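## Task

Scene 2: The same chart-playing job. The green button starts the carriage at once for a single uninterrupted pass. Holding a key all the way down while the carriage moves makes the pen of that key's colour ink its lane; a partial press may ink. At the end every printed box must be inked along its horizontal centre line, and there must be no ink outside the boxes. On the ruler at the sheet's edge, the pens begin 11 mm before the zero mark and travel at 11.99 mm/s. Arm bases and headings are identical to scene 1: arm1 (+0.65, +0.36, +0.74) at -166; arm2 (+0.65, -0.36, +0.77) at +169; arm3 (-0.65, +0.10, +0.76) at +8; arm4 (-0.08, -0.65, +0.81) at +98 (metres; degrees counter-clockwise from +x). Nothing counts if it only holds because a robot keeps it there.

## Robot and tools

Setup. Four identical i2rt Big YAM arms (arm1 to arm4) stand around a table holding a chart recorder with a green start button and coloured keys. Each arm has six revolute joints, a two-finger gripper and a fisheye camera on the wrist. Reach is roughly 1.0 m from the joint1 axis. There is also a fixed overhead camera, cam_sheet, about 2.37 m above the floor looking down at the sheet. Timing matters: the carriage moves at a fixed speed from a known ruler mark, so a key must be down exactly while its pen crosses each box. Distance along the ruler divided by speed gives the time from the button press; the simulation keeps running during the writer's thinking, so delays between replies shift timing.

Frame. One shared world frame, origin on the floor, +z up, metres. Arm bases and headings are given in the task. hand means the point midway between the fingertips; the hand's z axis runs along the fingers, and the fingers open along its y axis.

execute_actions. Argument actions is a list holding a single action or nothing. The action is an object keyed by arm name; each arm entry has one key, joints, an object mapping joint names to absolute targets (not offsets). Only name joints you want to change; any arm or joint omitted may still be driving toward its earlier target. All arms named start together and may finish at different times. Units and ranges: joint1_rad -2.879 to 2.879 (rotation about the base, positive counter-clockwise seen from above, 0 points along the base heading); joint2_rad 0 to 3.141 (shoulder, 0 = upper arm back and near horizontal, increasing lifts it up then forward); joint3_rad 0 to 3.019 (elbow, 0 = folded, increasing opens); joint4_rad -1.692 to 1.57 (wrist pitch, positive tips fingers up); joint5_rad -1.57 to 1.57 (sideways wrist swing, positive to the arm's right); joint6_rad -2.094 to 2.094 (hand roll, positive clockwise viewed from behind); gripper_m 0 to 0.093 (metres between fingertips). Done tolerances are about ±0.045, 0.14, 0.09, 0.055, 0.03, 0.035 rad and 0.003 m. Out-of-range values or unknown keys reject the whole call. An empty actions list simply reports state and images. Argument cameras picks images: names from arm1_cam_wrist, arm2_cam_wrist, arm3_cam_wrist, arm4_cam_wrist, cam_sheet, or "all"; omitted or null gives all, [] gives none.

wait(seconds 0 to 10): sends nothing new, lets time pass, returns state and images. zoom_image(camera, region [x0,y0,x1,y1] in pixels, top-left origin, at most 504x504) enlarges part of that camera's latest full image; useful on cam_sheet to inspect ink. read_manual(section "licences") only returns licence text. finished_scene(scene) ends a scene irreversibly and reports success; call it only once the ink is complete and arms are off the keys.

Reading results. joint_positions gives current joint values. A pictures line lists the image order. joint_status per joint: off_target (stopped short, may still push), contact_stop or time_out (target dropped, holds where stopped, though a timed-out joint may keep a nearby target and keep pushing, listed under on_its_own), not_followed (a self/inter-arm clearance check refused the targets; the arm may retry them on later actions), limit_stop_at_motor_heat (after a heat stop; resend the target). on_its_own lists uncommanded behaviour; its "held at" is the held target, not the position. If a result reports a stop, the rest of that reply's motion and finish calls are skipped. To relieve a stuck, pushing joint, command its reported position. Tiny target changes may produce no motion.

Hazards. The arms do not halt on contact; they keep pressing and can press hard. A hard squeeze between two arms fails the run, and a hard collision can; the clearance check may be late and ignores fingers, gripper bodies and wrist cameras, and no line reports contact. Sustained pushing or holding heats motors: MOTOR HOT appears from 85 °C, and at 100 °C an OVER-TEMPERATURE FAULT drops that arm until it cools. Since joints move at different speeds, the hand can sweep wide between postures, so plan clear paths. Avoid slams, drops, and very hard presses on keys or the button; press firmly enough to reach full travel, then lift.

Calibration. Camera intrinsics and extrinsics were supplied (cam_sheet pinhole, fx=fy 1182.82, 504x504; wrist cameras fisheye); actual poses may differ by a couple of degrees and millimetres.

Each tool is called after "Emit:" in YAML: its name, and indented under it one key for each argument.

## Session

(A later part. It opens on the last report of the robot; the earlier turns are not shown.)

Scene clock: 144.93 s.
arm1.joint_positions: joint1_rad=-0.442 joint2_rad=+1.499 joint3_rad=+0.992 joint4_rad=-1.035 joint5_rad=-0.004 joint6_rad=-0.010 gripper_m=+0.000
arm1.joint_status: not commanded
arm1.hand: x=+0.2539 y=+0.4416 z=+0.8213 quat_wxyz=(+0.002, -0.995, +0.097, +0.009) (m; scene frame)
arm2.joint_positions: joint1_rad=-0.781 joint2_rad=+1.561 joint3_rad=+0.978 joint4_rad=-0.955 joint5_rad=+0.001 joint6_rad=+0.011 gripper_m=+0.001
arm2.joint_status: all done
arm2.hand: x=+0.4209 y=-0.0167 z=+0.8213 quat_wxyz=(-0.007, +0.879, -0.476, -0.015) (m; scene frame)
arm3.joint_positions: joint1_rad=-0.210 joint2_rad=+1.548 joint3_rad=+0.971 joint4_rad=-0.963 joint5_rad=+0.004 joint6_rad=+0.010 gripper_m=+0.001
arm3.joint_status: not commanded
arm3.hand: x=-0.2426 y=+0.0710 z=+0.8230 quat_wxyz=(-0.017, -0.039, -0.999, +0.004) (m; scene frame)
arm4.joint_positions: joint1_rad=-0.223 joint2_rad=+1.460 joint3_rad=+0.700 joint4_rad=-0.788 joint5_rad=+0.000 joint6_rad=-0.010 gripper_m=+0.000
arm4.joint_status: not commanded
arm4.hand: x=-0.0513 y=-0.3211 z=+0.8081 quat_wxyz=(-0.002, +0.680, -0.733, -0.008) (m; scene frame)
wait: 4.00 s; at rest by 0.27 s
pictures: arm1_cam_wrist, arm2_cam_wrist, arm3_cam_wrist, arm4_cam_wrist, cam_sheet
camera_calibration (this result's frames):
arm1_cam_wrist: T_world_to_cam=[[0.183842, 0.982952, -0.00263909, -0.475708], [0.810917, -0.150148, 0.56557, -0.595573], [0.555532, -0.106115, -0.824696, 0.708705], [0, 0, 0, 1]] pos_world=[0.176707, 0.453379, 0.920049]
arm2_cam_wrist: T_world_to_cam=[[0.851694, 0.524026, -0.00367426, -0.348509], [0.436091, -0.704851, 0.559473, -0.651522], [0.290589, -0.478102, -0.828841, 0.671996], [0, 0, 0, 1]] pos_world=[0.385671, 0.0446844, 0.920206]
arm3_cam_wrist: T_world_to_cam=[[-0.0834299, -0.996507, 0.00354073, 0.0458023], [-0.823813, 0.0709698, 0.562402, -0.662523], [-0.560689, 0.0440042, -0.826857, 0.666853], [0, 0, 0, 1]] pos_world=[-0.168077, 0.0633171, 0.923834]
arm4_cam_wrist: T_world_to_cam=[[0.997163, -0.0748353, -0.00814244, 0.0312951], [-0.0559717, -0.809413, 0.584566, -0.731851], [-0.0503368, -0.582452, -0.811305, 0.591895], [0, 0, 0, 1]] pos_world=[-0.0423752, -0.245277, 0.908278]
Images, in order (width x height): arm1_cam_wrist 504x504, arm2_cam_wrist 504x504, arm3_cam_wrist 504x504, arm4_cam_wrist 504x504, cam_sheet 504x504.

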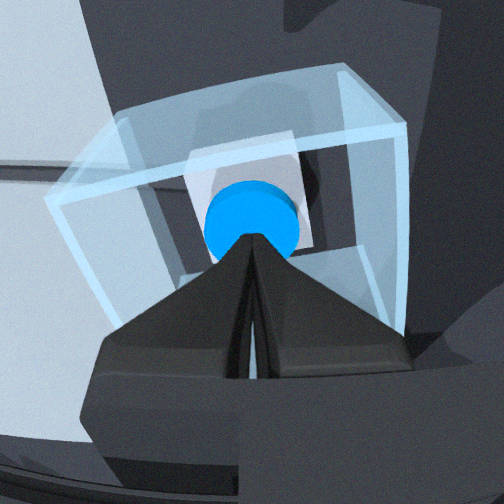

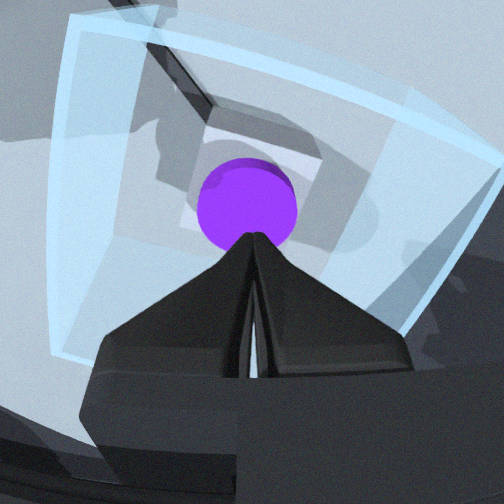

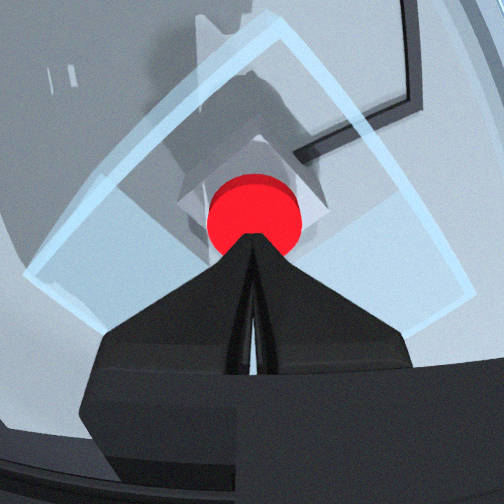

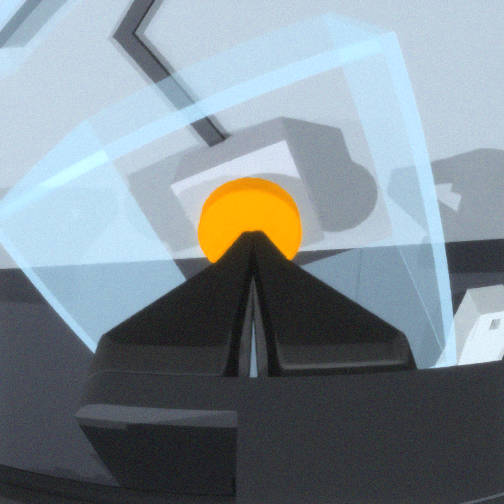

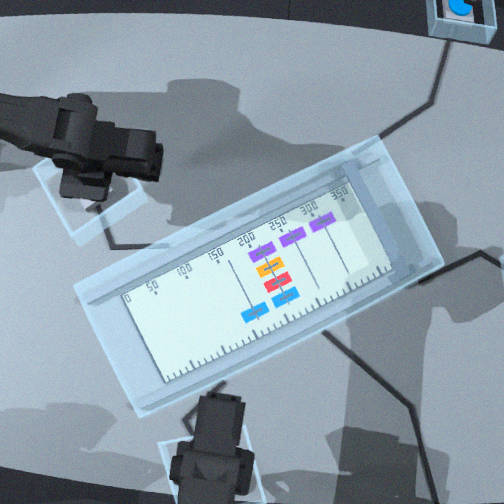

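All ink is centred inside the boxes.

Emit:
finished_scene:
  scene: 2

The scene is finished: the task was done.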